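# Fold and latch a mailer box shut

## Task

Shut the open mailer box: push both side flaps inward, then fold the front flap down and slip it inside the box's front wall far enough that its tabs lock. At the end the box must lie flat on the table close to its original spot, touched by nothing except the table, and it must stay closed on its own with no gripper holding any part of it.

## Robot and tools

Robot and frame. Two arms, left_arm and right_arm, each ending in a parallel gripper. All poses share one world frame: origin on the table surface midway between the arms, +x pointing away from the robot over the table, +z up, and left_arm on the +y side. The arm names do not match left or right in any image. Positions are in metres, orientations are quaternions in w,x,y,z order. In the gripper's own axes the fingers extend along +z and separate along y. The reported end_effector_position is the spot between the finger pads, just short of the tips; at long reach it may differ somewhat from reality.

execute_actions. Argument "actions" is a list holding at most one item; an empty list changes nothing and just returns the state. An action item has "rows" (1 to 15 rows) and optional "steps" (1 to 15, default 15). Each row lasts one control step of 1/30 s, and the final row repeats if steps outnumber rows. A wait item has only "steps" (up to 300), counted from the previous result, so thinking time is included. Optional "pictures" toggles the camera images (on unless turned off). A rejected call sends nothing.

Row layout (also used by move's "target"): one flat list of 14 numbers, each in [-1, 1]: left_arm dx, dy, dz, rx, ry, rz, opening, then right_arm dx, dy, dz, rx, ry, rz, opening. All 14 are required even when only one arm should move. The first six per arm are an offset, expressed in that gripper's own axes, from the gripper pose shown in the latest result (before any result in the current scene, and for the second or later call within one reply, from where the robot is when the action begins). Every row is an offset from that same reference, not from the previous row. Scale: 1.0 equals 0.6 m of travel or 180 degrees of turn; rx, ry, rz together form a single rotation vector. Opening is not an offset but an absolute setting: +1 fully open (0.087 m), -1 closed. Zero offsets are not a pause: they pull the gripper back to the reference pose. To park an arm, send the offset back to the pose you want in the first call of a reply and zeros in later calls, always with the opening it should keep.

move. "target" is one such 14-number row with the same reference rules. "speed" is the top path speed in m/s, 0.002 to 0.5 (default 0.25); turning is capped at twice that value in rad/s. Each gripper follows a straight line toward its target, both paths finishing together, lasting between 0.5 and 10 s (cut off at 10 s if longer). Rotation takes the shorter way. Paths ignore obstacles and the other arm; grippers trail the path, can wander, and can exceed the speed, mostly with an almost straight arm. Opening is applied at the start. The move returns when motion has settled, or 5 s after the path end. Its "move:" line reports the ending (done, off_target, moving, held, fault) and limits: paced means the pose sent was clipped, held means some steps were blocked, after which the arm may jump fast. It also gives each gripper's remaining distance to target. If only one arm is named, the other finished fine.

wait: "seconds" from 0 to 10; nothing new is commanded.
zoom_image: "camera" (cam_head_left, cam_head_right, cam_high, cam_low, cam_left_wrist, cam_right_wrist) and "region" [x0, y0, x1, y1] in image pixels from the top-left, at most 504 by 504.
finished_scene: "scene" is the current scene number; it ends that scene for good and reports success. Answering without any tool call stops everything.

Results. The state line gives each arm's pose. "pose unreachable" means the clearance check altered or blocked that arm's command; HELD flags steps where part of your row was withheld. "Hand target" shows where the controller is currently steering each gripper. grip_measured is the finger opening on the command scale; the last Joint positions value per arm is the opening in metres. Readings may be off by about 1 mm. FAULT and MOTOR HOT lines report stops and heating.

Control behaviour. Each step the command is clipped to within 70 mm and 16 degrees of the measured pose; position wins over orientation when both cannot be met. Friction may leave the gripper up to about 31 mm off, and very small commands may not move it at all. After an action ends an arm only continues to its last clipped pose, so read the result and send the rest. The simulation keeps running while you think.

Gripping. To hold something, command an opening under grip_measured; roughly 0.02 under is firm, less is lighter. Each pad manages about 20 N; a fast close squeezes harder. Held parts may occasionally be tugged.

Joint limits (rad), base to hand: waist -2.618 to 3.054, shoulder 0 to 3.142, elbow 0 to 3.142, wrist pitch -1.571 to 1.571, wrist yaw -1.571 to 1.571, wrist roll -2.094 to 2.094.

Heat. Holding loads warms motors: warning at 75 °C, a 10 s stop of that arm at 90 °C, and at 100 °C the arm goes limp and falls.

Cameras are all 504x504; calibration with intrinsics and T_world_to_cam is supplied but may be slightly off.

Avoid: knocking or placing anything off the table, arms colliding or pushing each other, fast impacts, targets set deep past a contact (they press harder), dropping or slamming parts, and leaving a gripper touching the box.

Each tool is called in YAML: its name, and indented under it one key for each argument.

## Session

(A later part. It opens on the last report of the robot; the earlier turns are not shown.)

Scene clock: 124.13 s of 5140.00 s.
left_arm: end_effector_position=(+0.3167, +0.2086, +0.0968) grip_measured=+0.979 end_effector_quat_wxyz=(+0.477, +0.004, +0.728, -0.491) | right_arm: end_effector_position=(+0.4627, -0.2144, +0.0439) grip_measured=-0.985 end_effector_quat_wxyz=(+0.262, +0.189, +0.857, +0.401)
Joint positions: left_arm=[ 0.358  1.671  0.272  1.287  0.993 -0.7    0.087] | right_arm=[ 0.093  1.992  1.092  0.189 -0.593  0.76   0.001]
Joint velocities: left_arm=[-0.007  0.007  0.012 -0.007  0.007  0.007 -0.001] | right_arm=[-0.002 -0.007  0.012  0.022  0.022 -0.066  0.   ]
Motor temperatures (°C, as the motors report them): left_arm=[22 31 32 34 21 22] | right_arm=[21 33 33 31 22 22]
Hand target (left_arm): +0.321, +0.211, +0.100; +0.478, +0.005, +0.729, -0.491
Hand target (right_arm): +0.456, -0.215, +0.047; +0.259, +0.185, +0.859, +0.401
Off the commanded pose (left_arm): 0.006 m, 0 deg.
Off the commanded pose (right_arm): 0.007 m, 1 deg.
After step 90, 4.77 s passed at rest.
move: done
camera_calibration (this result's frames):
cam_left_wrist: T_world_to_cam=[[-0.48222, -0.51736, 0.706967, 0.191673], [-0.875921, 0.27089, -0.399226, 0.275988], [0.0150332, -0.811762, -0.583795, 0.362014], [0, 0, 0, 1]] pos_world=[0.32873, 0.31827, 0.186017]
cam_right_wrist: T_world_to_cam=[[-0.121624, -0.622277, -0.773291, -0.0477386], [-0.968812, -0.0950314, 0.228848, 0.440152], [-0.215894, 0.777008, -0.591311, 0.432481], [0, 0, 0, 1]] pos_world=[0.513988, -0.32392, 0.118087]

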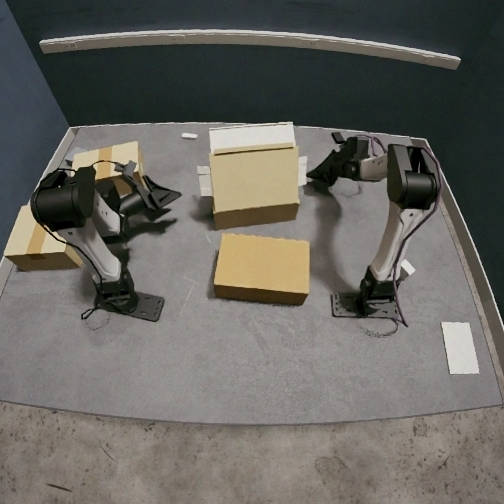

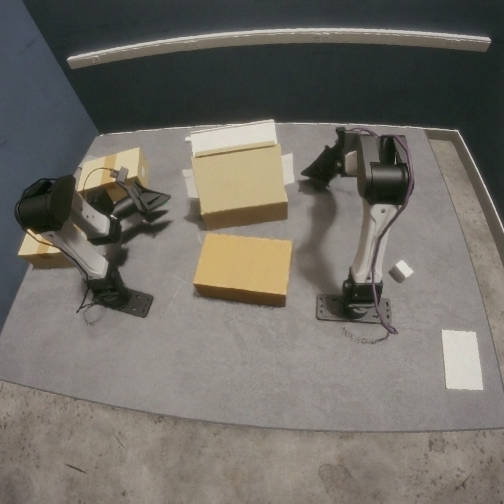

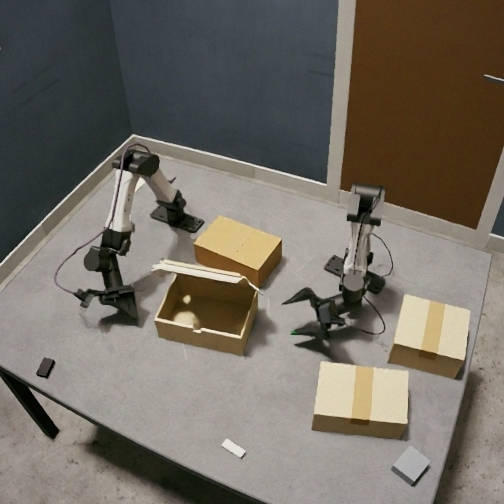

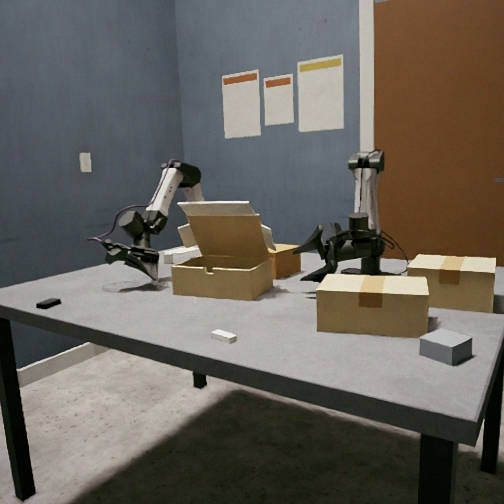

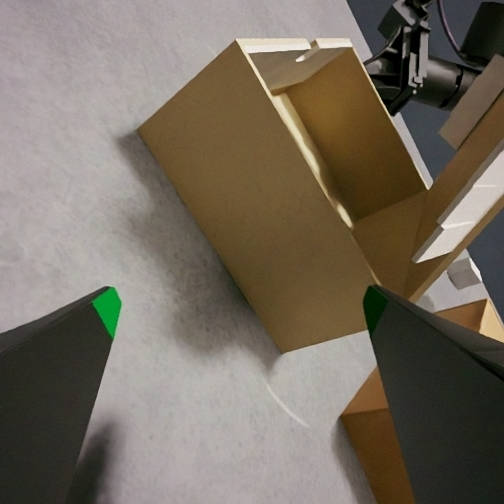

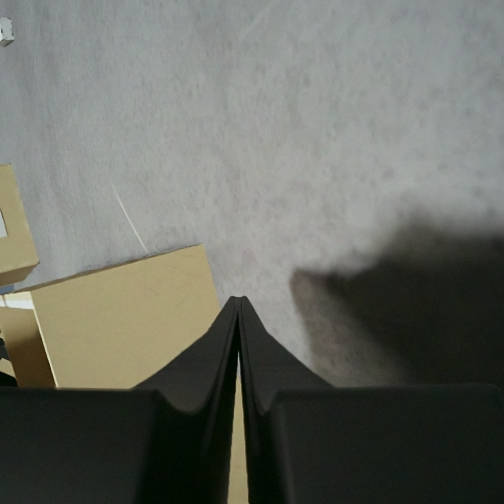

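move:
  target: [-0.019,0.07,0.233,0,0,0,-1,0.176,-0.025,-0.131,0,0,0,-1]
  speed: 0.12

move:
  target: [0,0,0,0,0,0,-1,0.074,0.087,0.084,0,0,0,-1]
  speed: 0.06

Scene clock: 129.50 s of 5140.00 s.
left_arm: end_effector_position=(+0.4370, +0.1374, +0.0747) grip_measured=-1.000 end_effector_quat_wxyz=(+0.491, +0.013, +0.718, -0.494) | right_arm: end_effector_position=(+0.3313, -0.2138, +0.0376) grip_measured=-0.985 end_effector_quat_wxyz=(+0.252, +0.191, +0.861, +0.397)
Joint positions: left_arm=[ 0.081  2.106  0.74   1.325  0.719 -0.744  0.   ] | right_arm=[ 0.12   1.586  0.544  0.318 -0.573  0.776  0.001]
Joint velocities: left_arm=[-0.022  0.007 -0.017  0.037  0.037 -0.007  0.   ] | right_arm=[-0.007 -0.022 -0.017 -0.037  0.095 -0.022  0.   ]
Motor temperatures (°C, as the motors report them): left_arm=[22 31 32 34 21 22] | right_arm=[21 34 33 31 22 22]
Hand target (left_arm): +0.439, +0.135, +0.066; +0.478, +0.003, +0.726, -0.494
Hand target (right_arm): +0.330, -0.212, +0.042; +0.262, +0.189, +0.858, +0.401
Off the commanded pose (left_arm): 0.009 m, 2 deg.
Off the commanded pose (right_arm): 0.006 m, 1 deg.
After step 90, 0.73 s passed at rest.
move: done
camera_calibration (this result's frames):
cam_left_wrist: T_world_to_cam=[[-0.50969, -0.512469, 0.69108, 0.240994], [-0.859592, 0.269433, -0.434175, 0.387575], [0.0363011, -0.815341, -0.577841, 0.280234], [0, 0, 0, 1]] pos_world=[0.445816, 0.247563, 0.16366]
cam_right_wrist: T_world_to_cam=[[-0.135684, -0.626074, -0.767868, -0.0645795], [-0.963329, -0.0977174, 0.249896, 0.311139], [-0.231487, 0.773617, -0.589857, 0.404356], [0, 0, 0, 1]] pos_world=[0.38457, -0.322844, 0.111171]

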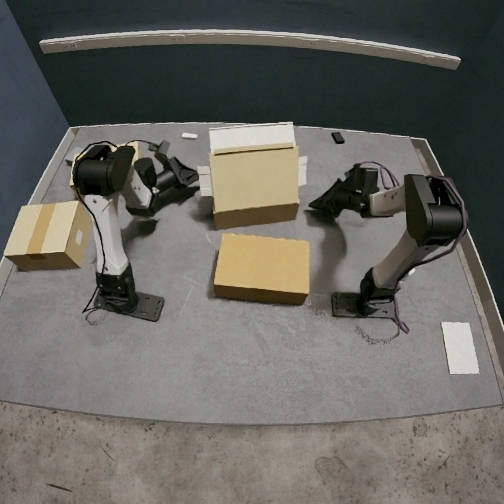

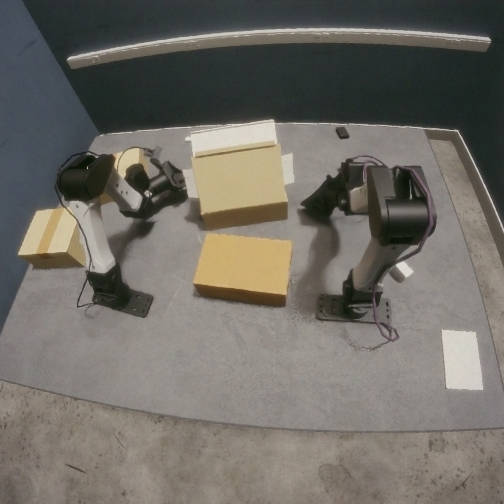

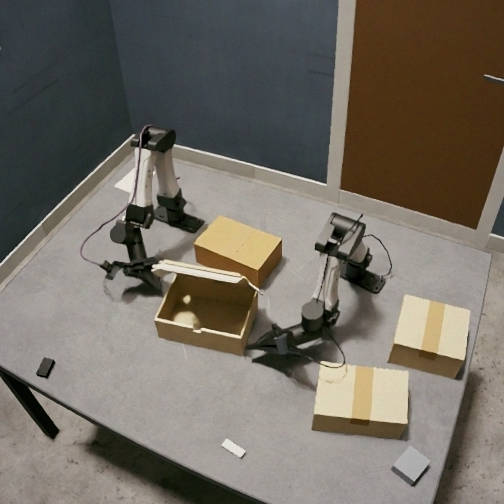

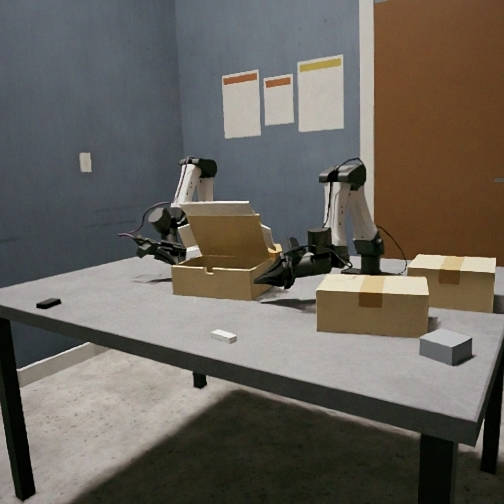

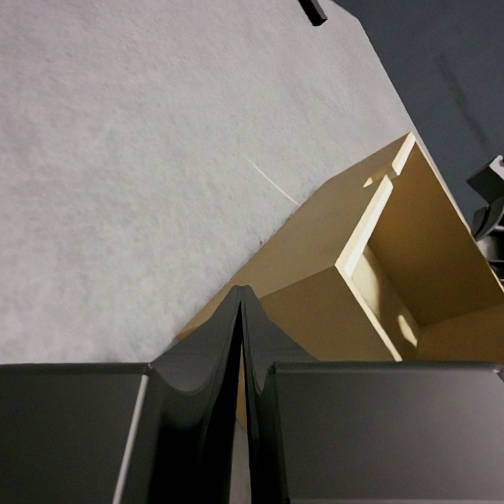

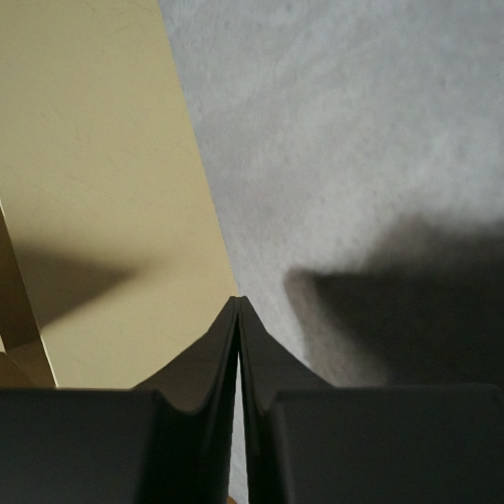

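Scene clock: 131.27 s of 5140.00 s.
left_arm: end_effector_position=(+0.4432, +0.1448, +0.0748) grip_measured=-1.000 end_effector_quat_wxyz=(+0.502, -0.000, +0.718, -0.483) | right_arm: end_effector_position=(+0.3242, -0.1413, +0.0301) grip_measured=-0.985 end_effector_quat_wxyz=(+0.245, +0.196, +0.870, +0.381)
Joint positions: left_arm=[ 0.091  2.106  0.74   1.327  0.688 -0.742  0.   ] | right_arm=[ 0.411  1.64   0.573  0.393 -0.33   0.969  0.001]
Joint velocities: left_arm=[-0.007 -0.007 -0.002  0.022  0.051 -0.066  0.   ] | right_arm=[-0.002 -0.007 -0.012 -0.11  -0.007  0.066 -0.001]
Motor temperatures (°C, as the motors report them): left_arm=[22 31 32 34 21 22] | right_arm=[21 33 33 31 22 22]
Hand target (left_arm): +0.437, +0.137, +0.075; +0.491, +0.012, +0.718, -0.494
Hand target (right_arm): +0.333, -0.131, +0.038; +0.252, +0.190, +0.862, +0.396
Off the commanded pose (left_arm): 0.010 m, 2 deg.
Off the commanded pose (right_arm): 0.017 m, 2 deg.
move: off_target (right_arm)
camera_calibration (this result's frames):
cam_left_wrist: T_world_to_cam=[[-0.491454, -0.53449, 0.6876, 0.243217], [-0.868, 0.236195, -0.436793, 0.399655], [0.0710535, -0.8115, -0.580016, 0.270332], [0, 0, 0, 1]] pos_world=[0.447223, 0.254975, 0.164127]
cam_right_wrist: T_world_to_cam=[[-0.161948, -0.647102, -0.745005, -0.0210956], [-0.956568, -0.0824957, 0.279592, 0.312276], [-0.242384, 0.757928, -0.605637, 0.343949], [0, 0, 0, 1]] pos_world=[0.378665, -0.248578, 0.105282]

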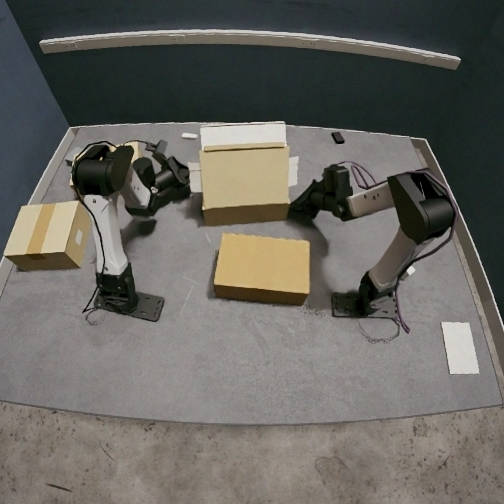

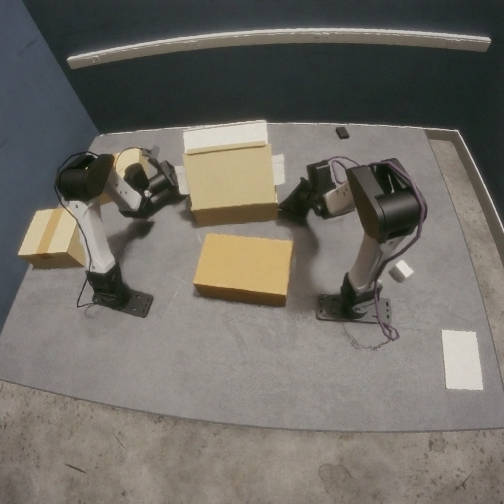

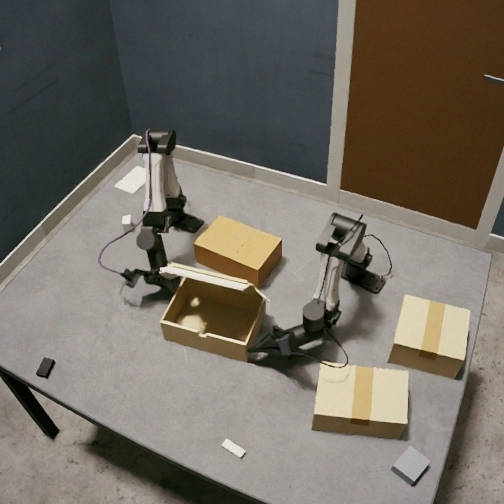

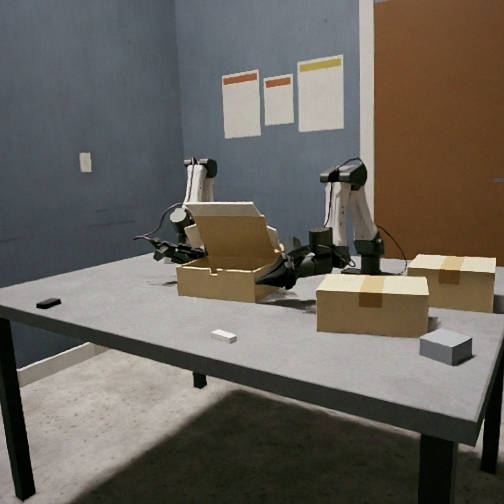

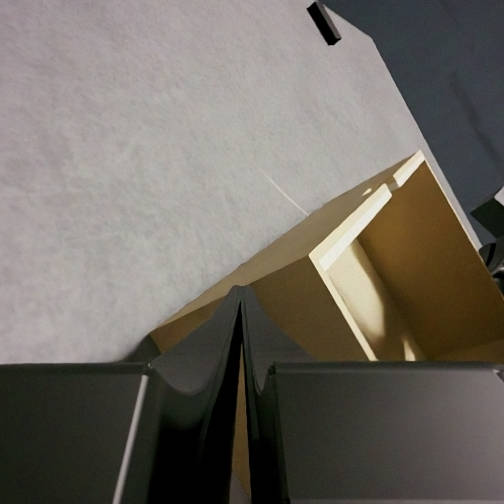

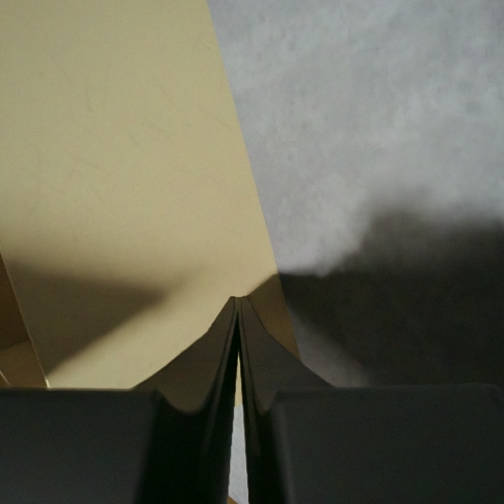

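move:
  target: [-0.005,0.002,0.053,0,0,0,-1,0.017,0.021,0.019,0,0,0,-1]
  speed: 0.04

move:
  target: [-0.065,0.071,-0.092,0,0,0,-1,-0.07,-0.083,-0.076,0,0,0,-1]
  speed: 0.1

Scene clock: 135.13 s of 5140.00 s.
left_arm: end_effector_position=(+0.4715, +0.1365, +0.0863) grip_measured=-1.000 end_effector_quat_wxyz=(+0.525, -0.004, +0.707, -0.475) | right_arm: end_effector_position=(+0.3184, -0.1297, +0.0283) grip_measured=-0.985 end_effector_quat_wxyz=(+0.244, +0.196, +0.872, +0.375)
Joint positions: left_arm=[ 0.062  2.138  0.843  1.297  0.624 -0.742  0.   ] | right_arm=[ 0.464  1.64   0.573  0.393 -0.282  0.998  0.001]
Joint velocities: left_arm=[-0.022  0.002  0.002  0.051 -0.066 -0.022  0.   ] | right_arm=[-0.002  0.002  0.002 -0.051  0.037 -0.007 -0.001]
Motor temperatures (°C, as the motors report them): left_arm=[22 32 32 34 21 22] | right_arm=[21 33 33 32 22 22]
Hand target (left_arm): +0.468, +0.125, +0.075; +0.502, -0.001, +0.717, -0.483
Hand target (right_arm): +0.324, -0.122, +0.030; +0.245, +0.196, +0.870, +0.381
Off the commanded pose (left_arm): 0.016 m, 3 deg.
Off the commanded pose (right_arm): 0.010 m, 1 deg.
move: off_target (left_arm)
camera_calibration (this result's frames):
cam_left_wrist: T_world_to_cam=[[-0.499122, -0.550575, 0.669137, 0.252209], [-0.857729, 0.204125, -0.471841, 0.433798], [0.123196, -0.809444, -0.574128, 0.242811], [0, 0, 0, 1]] pos_world=[0.468051, 0.246853, 0.175326]
cam_right_wrist: T_world_to_cam=[[-0.166363, -0.655514, -0.736631, -0.0157816], [-0.955324, -0.0779292, 0.285101, 0.308248], [-0.244293, 0.751151, -0.613264, 0.332564], [0, 0, 0, 1]] pos_world=[0.373095, -0.23613, 0.104443]

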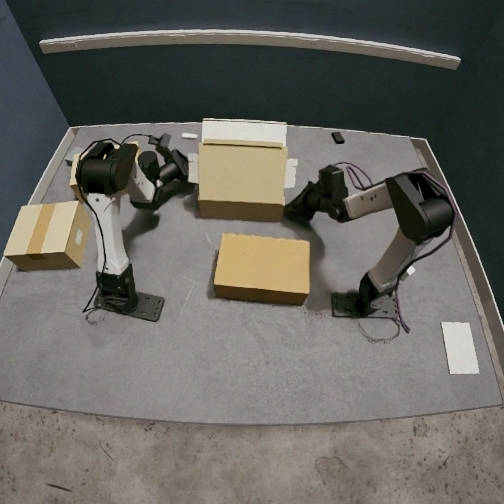

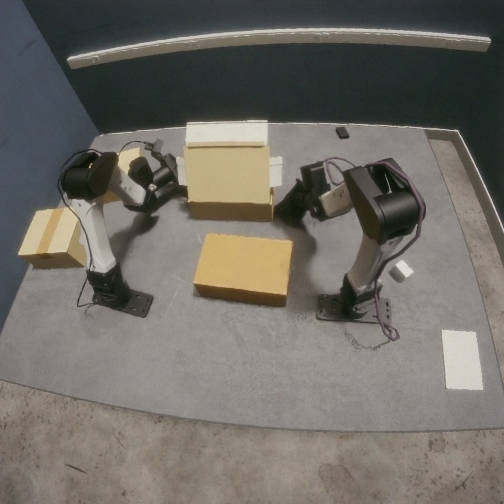

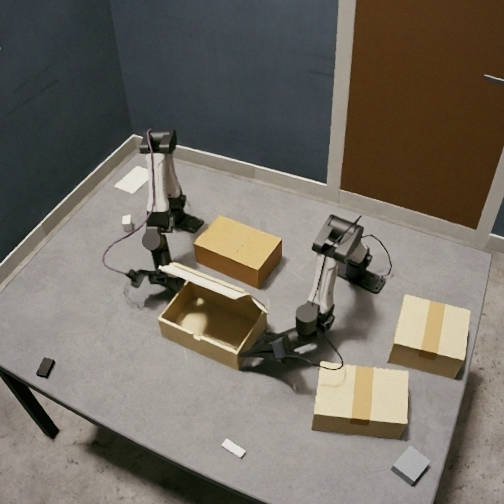

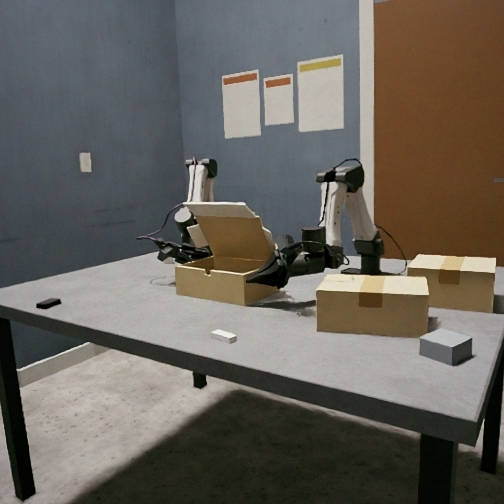

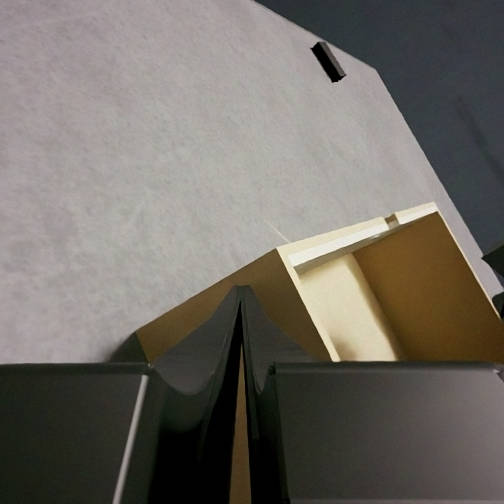

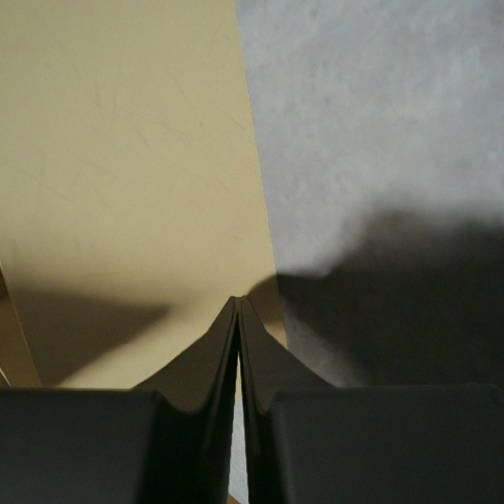

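Scene clock: 136.50 s of 5140.00 s.
left_arm: end_effector_position=(+0.4718, +0.2165, +0.0865) grip_measured=-1.000 end_effector_quat_wxyz=(+0.527, -0.003, +0.706, -0.472) | right_arm: end_effector_position=(+0.3235, -0.2056, +0.0292) grip_measured=-0.985 end_effector_quat_wxyz=(+0.247, +0.199, +0.870, +0.377)
Joint positions: left_arm=[ 0.283  2.138  0.843  1.299  0.841 -0.737  0.   ] | right_arm=[ 0.176  1.574  0.526  0.305 -0.498  0.803  0.001]
Joint velocities: left_arm=[ 0.012 -0.002 -0.012  0.125  0.022  0.022  0.   ] | right_arm=[ 0.002  0.007  0.012 -0.037 -0.095 -0.051 -0.   ]
Motor temperatures (°C, as the motors report them): left_arm=[22 32 32 34 21 22] | right_arm=[21 33 33 32 22 22]
Hand target (left_arm): +0.468, +0.217, +0.085; +0.525, -0.002, +0.708, -0.472
Hand target (right_arm): +0.317, -0.208, +0.029; +0.244, +0.197, +0.872, +0.377
Off the commanded pose (left_arm): 0.003 m, 0 deg.
Off the commanded pose (right_arm): 0.007 m, 1 deg.
move: done
camera_calibration (this result's frames):
cam_left_wrist: T_world_to_cam=[[-0.500597, -0.554784, 0.664542, 0.298277], [-0.856031, 0.202943, -0.475421, 0.41756], [0.128892, -0.806863, -0.576506, 0.304668], [0, 0, 0, 1]] pos_world=[0.467492, 0.326564, 0.175942]
cam_right_wrist: T_world_to_cam=[[-0.167741, -0.65089, -0.740409, -0.0625044], [-0.957082, -0.0725345, 0.280594, 0.308806], [-0.236341, 0.755699, -0.610788, 0.389669], [0, 0, 0, 1]] pos_world=[0.377162, -0.312757, 0.105077]

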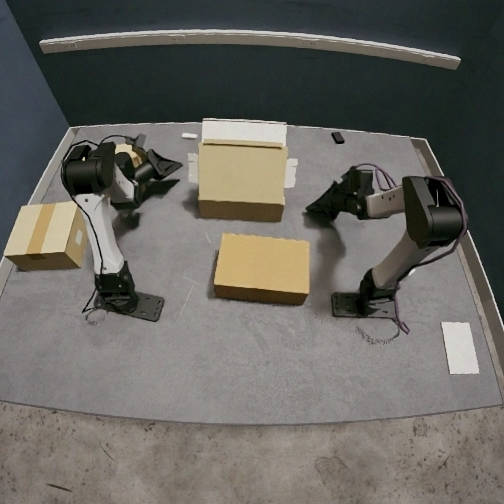

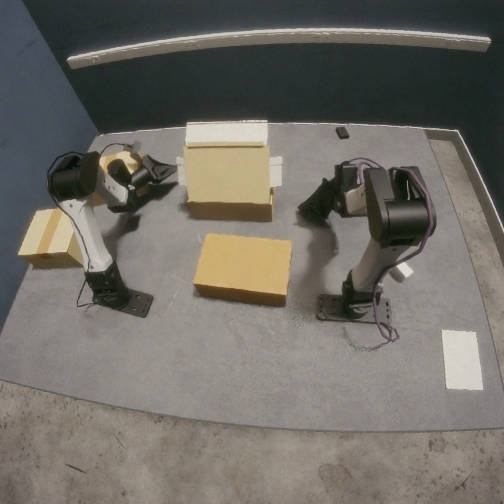

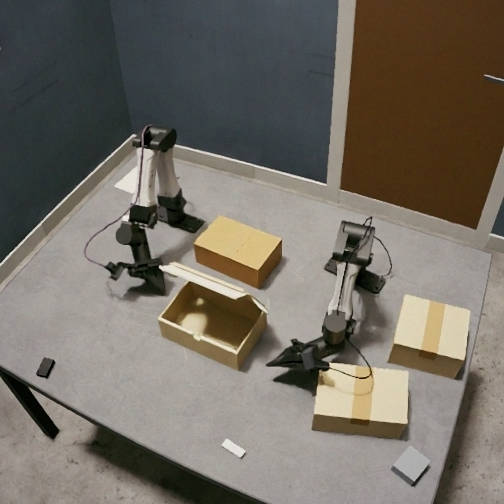

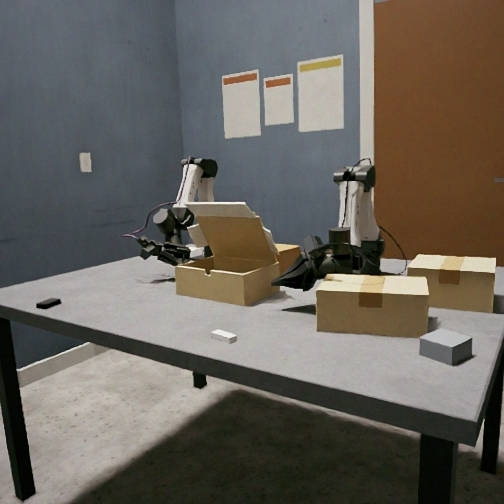

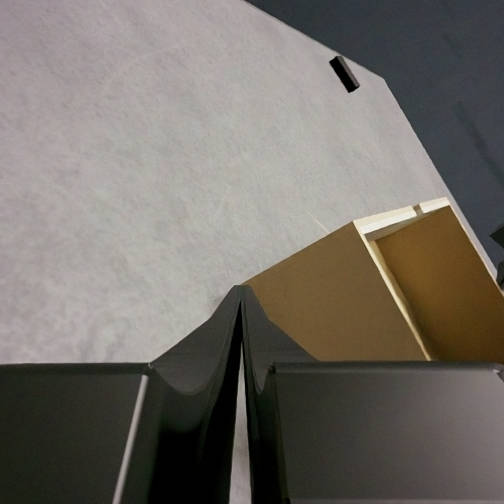

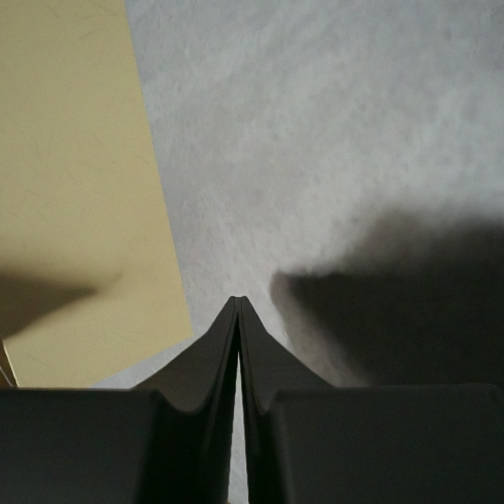

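move:
  target: [-0.162,-0.278,-0.095,-0.251,0.277,-0.332,-1,-0.19,0.326,-0.173,0.128,0.153,0.134,-1]
  speed: 0.25

move:
  target: [0,0,0.1,0,0,0,1,0,0,0.1,0,0,0,1]
  speed: 0.05

Scene clock: 146.00 s of 5140.00 s.
left_arm: end_effector_position=(+0.3964, +0.2096, +0.2798) grip_measured=-1.000 end_effector_quat_wxyz=(-0.024, -0.351, +0.846, -0.399) | right_arm: end_effector_position=(+0.3865, -0.1991, +0.2677) grip_measured=-0.985 end_effector_quat_wxyz=(-0.033, +0.338, +0.882, +0.326)
Joint positions: left_arm=[ 0.278  2.055  2.269 -1.55   0.796 -0.776  0.   ] | right_arm=[ 0.124  2.051  2.297 -1.558 -0.622  0.895  0.001]
Joint velocities: left_arm=[ 0.002 -0.012  0.007  0.037  0.007  0.022  0.   ] | right_arm=[-0.012 -0.007 -0.017 -0.022  0.022 -0.051 -0.   ]
Motor temperatures (°C, as the motors report them): left_arm=[22 34 32 33 21 22] | right_arm=[21 33 33 31 22 22]
Hand target (left_arm): +0.392, +0.212, +0.273; -0.048, -0.369, +0.840, -0.394
Hand target (right_arm): +0.387, -0.201, +0.272; -0.036, +0.346, +0.878, +0.329
Off the commanded pose (left_arm): 0.012 m, 14 deg.
Off the commanded pose (right_arm): 0.003 m, 9 deg.
joint sent to its limit (left arm) — the command would take joint 4 (wrist pitch) past its lower limit, so that joint was sent only as far as its limit.
joint sent to its limit (right arm) — the command would take joint 4 (wrist pitch) past its lower limit, so that joint was sent only as far as its limit.
After step 90, 2.83 s passed at rest.
move: off_target (left_arm, right_arm)
camera_calibration (this result's frames):
cam_left_wrist: T_world_to_cam=[[0.607351, -0.435786, 0.66424, -0.335825], [-0.665397, 0.177743, 0.725021, 0.0401362], [-0.434018, -0.882325, -0.182018, 0.548801], [0, 0, 0, 1]] pos_world=[0.46886, 0.330739, 0.29386]
cam_right_wrist: T_world_to_cam=[[-0.617553, -0.574263, -0.537448, 0.263647], [-0.613617, -0.0757059, 0.785966, 0.0339743], [-0.492039, 0.815163, -0.305625, 0.574277], [0, 0, 0, 1]] pos_world=[0.46623, -0.314154, 0.290507]

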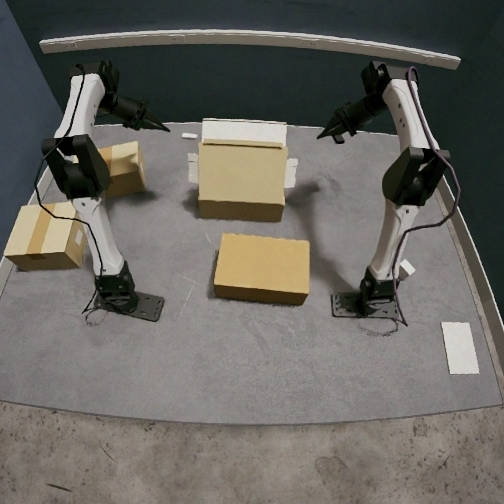

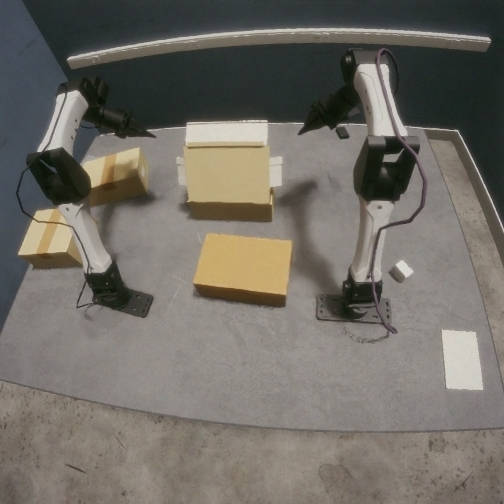

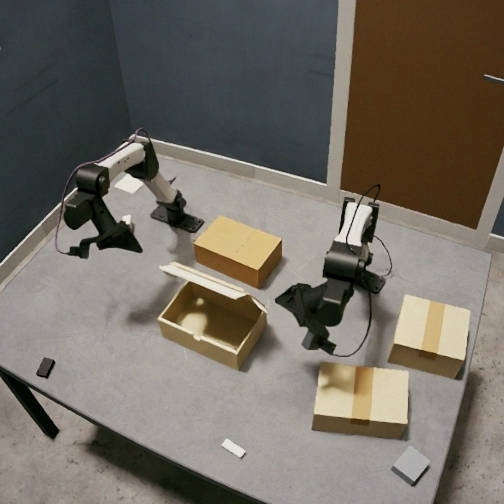

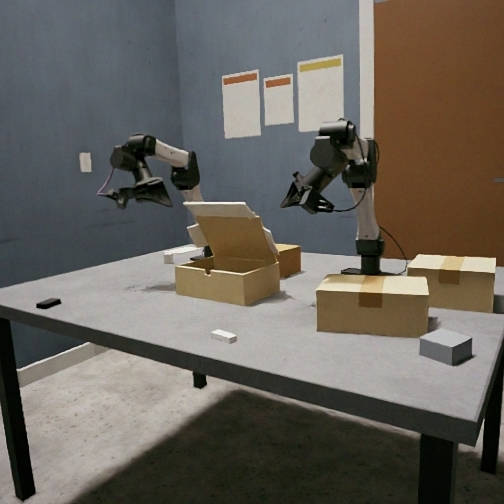

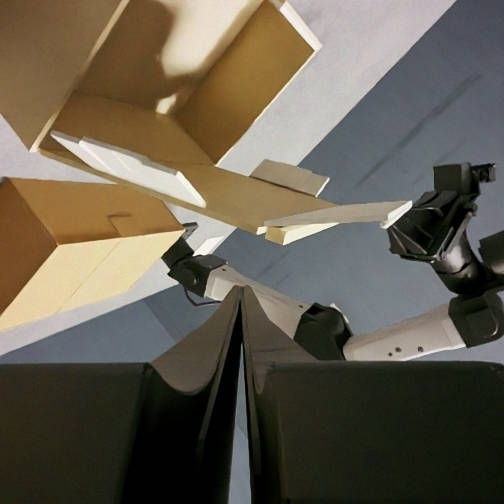

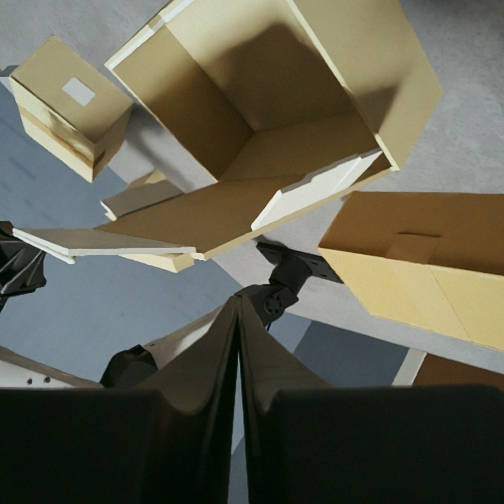

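Scene clock: 147.67 s of 5140.00 s.
left_arm: end_effector_position=(+0.4127, +0.1707, +0.2437) grip_measured=+0.979 end_effector_quat_wxyz=(-0.022, -0.349, +0.845, -0.404) | right_arm: end_effector_position=(+0.3981, -0.1658, +0.2148) grip_measured=+1.000 end_effector_quat_wxyz=(-0.044, +0.340, +0.883, +0.321)
Joint positions: left_arm=[ 0.179  2.009  2.033 -1.256  0.778 -0.911  0.087] | right_arm=[ 0.204  2.032  2.042 -1.293 -0.602  0.984  0.087]
Joint velocities: left_arm=[-0.007  0.012 -0.002 -0.007  0.022 -0.022  0.001] | right_arm=[-0.007  0.002 -0.002 -0.066  0.007 -0.037  0.   ]
Motor temperatures (°C, as the motors report them): left_arm=[22 35 32 33 21 22] | right_arm=[21 33 32 31 22 22]
Hand target (left_arm): +0.411, +0.169, +0.239; -0.025, -0.351, +0.846, -0.400
Hand target (right_arm): +0.396, -0.164, +0.220; -0.034, +0.338, +0.883, +0.325
Off the commanded pose (left_arm): 0.006 m, 1 deg.
Off the commanded pose (right_arm): 0.007 m, 1 deg.
move: done
camera_calibration (this result's frames):
cam_left_wrist: T_world_to_cam=[[0.600674, -0.431577, 0.673002, -0.338747], [-0.671065, 0.185407, 0.717841, 0.0868238], [-0.434583, -0.882817, -0.178247, 0.51436], [0, 0, 0, 1]] pos_world=[0.485273, 0.291792, 0.257335]
cam_right_wrist: T_world_to_cam=[[-0.626855, -0.578236, -0.522203, 0.261298], [-0.595172, -0.077159, 0.799885, 0.0745863], [-0.502815, 0.812213, -0.295783, 0.538393], [0, 0, 0, 1]] pos_world=[0.478899, -0.280442, 0.236037]

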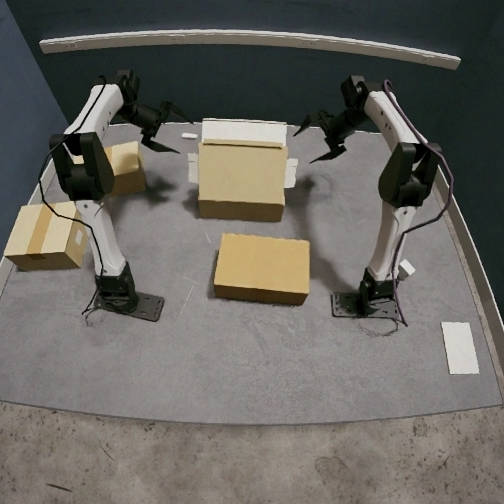

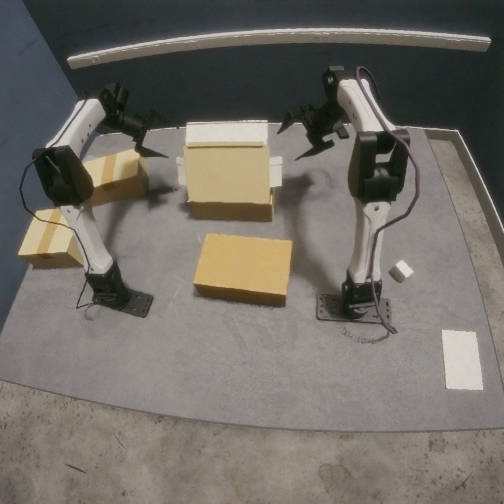

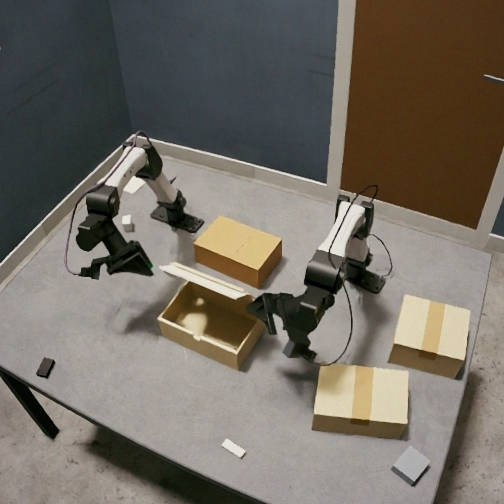

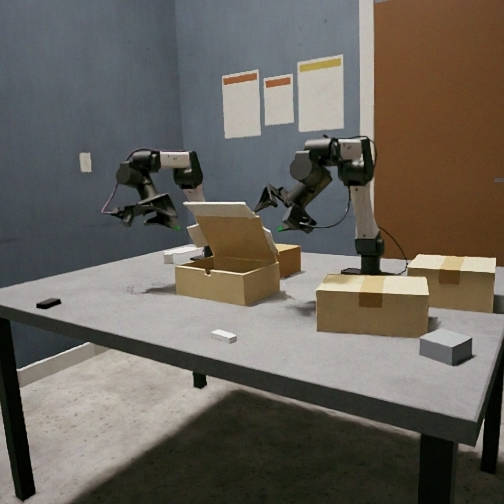

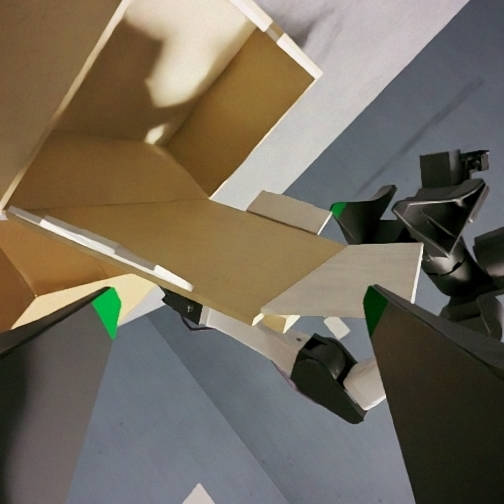

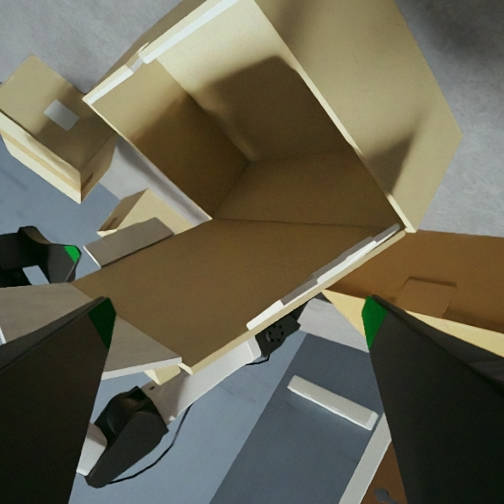

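move:
  target: [0.034,0.104,0.036,-0.038,0.029,-0.047,1,0.039,-0.064,0.024,0,0,0,1]
  speed: 0.06

Scene clock: 153.63 s of 5140.00 s.
left_arm: end_effector_position=(+0.3683, +0.1702, +0.1983) grip_measured=+0.979 end_effector_quat_wxyz=(-0.106, -0.387, +0.838, -0.369) | right_arm: end_effector_position=(+0.3596, -0.1677, +0.1853) grip_measured=+1.000 end_effector_quat_wxyz=(-0.055, +0.343, +0.883, +0.316)
Joint positions: left_arm=[ 0.179  1.936  1.759 -1.253  0.778 -0.912  0.087] | right_arm=[ 0.215  1.865  1.691 -1.128 -0.602  0.995  0.087]
Joint velocities: left_arm=[-0.002 -0.022  0.007 -0.007 -0.007 -0.007 -0.001] | right_arm=[ 0.007 -0.007 -0.017  0.037 -0.007 -0.037  0.   ]
Motor temperatures (°C, as the motors report them): left_arm=[22 36 31 32 21 22] | right_arm=[21 34 32 30 22 22]
Hand target (left_arm): +0.365, +0.170, +0.195; -0.112, -0.390, +0.837, -0.367
Hand target (right_arm): +0.358, -0.165, +0.189; -0.045, +0.340, +0.883, +0.321
Off the commanded pose (left_arm): 0.006 m, 1 deg.
Off the commanded pose (right_arm): 0.005 m, 1 deg.
After step 90, 0.93 s passed at rest.
move: done
camera_calibration (this result's frames):
cam_left_wrist: T_world_to_cam=[[0.721566, -0.429565, 0.54297, -0.300858], [-0.517249, 0.18683, 0.835193, 0.00958806], [-0.460214, -0.883498, -0.0873819, 0.478068], [0, 0, 0, 1]] pos_world=[0.442061, 0.291342, 0.197123]
cam_right_wrist: T_world_to_cam=[[-0.637747, -0.580401, -0.506373, 0.221268], [-0.575896, -0.0772617, 0.813864, 0.065572], [-0.511491, 0.810657, -0.284977, 0.512684], [0, 0, 0, 1]] pos_world=[0.441109, -0.282121, 0.204781]

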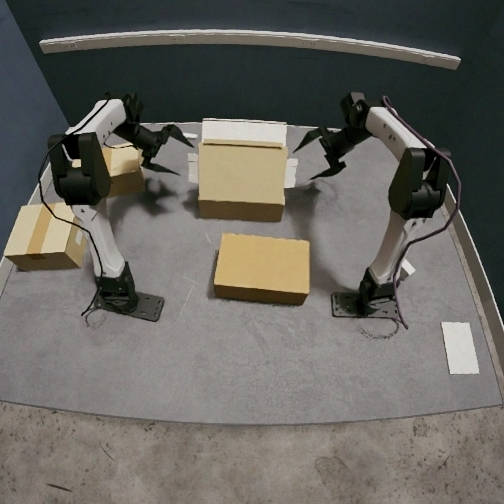

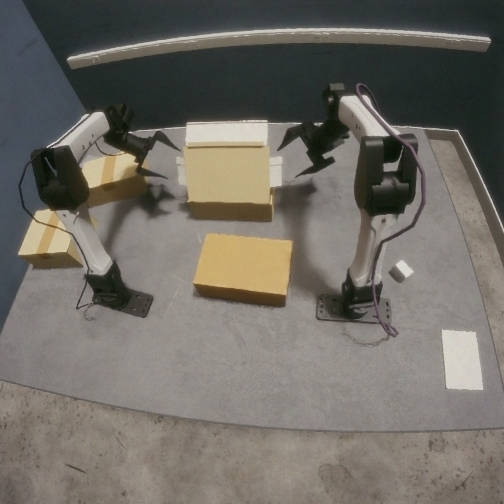

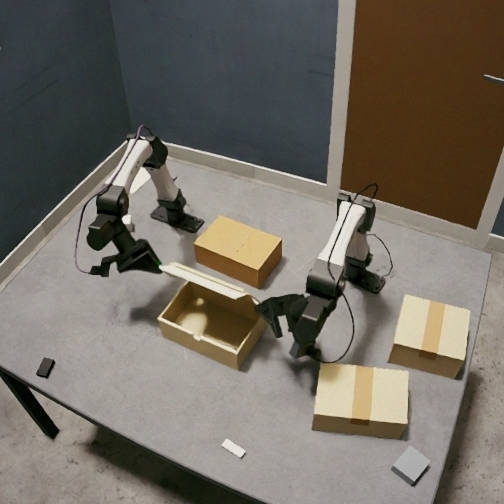

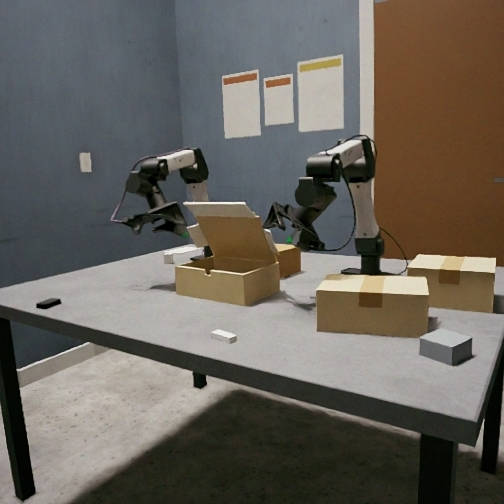

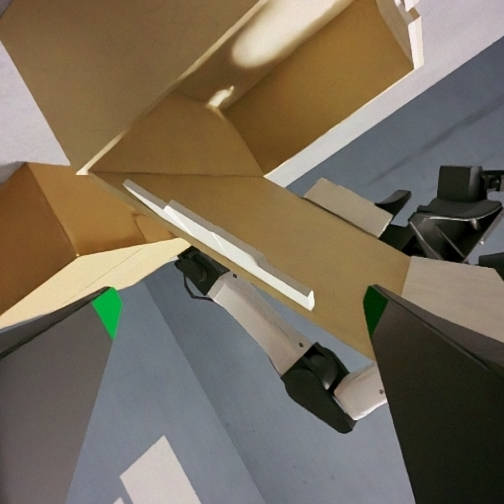

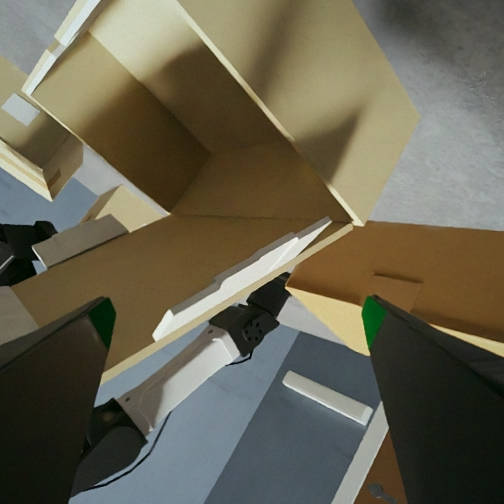

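Move inward: left −0.04 y, right +0.045 y.

move:
  target: [0.038,-0.029,0.047,0,0,0,1,0.043,0.042,0.045,0,0,0,1]
  speed: 0.05

Scene clock: 156.17 s of 5140.00 s.
left_arm: end_effector_position=(+0.3726, +0.1314, +0.2059) grip_measured=+0.979 end_effector_quat_wxyz=(-0.102, -0.382, +0.838, -0.376) | right_arm: end_effector_position=(+0.3515, -0.1272, +0.1864) grip_measured=+1.000 end_effector_quat_wxyz=(-0.061, +0.342, +0.884, +0.313)
Joint positions: left_arm=[ 0.08   1.923  1.759 -1.156  0.769 -1.046  0.087] | right_arm=[ 0.326  1.864  1.691 -1.074 -0.573  1.115  0.087]
Joint velocities: left_arm=[ 0.017 -0.007 -0.002 -0.007 -0.022 -0.066  0.   ] | right_arm=[ 0.017 -0.012  0.012  0.037  0.007  0.022  0.   ]
Motor temperatures (°C, as the motors report them): left_arm=[22 37 31 32 21 22] | right_arm=[21 35 32 30 22 22]
Hand target (left_arm): +0.369, +0.130, +0.198; -0.107, -0.387, +0.838, -0.369
Hand target (right_arm): +0.359, -0.123, +0.185; -0.055, +0.343, +0.883, +0.315
Off the commanded pose (left_arm): 0.009 m, 1 deg.
Off the commanded pose (right_arm): 0.009 m, 1 deg.
move: done
camera_calibration (this result's frames):
cam_left_wrist: T_world_to_cam=[[0.7109, -0.426168, 0.559466, -0.324593], [-0.530359, 0.197589, 0.824426, 0.018345], [-0.461888, -0.882802, -0.0855564, 0.446592], [0, 0, 0, 1]] pos_world=[0.446758, 0.252296, 0.204683]
cam_right_wrist: T_world_to_cam=[[-0.639914, -0.585853, -0.497279, 0.238567], [-0.565047, -0.0798441, 0.821186, 0.0576497], [-0.520799, 0.806475, -0.279941, 0.477846], [0, 0, 0, 1]] pos_world=[0.434099, -0.241002, 0.205062]

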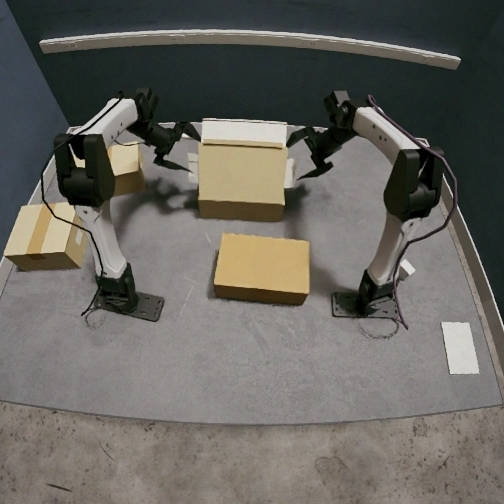

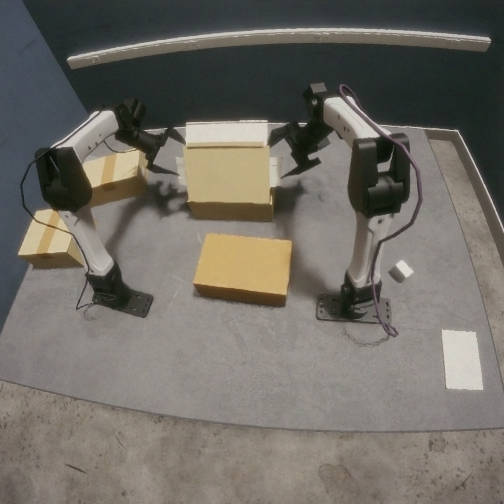

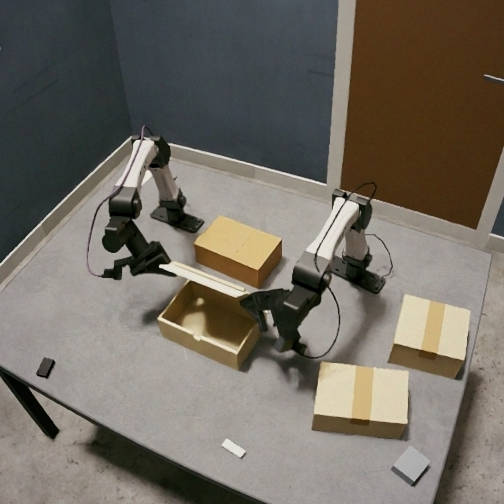

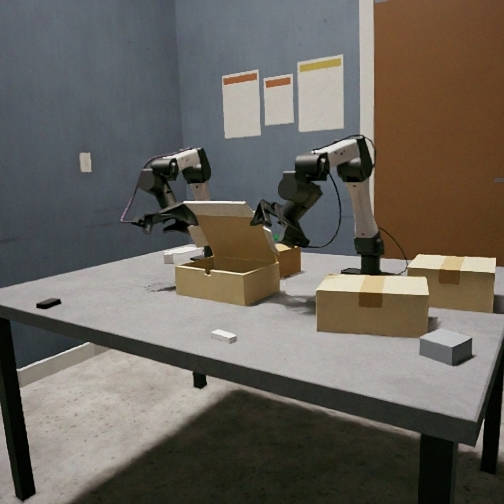

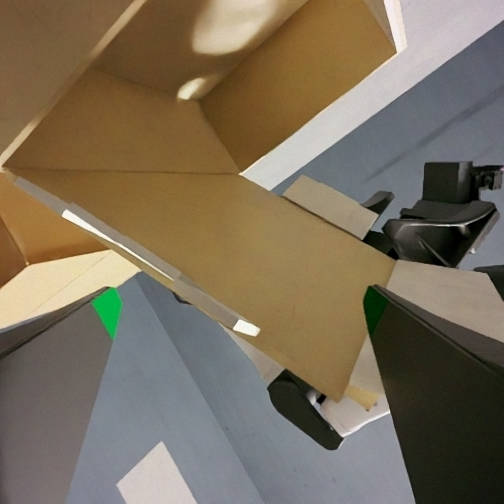

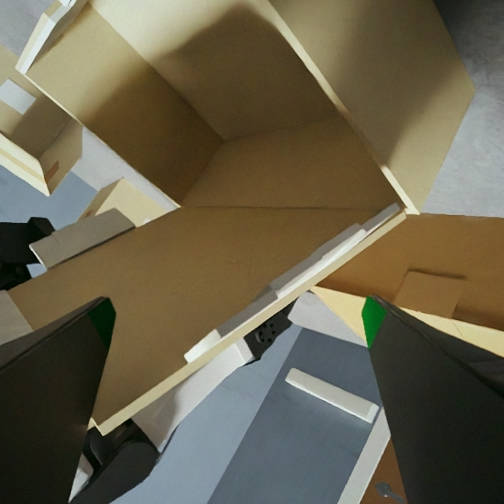

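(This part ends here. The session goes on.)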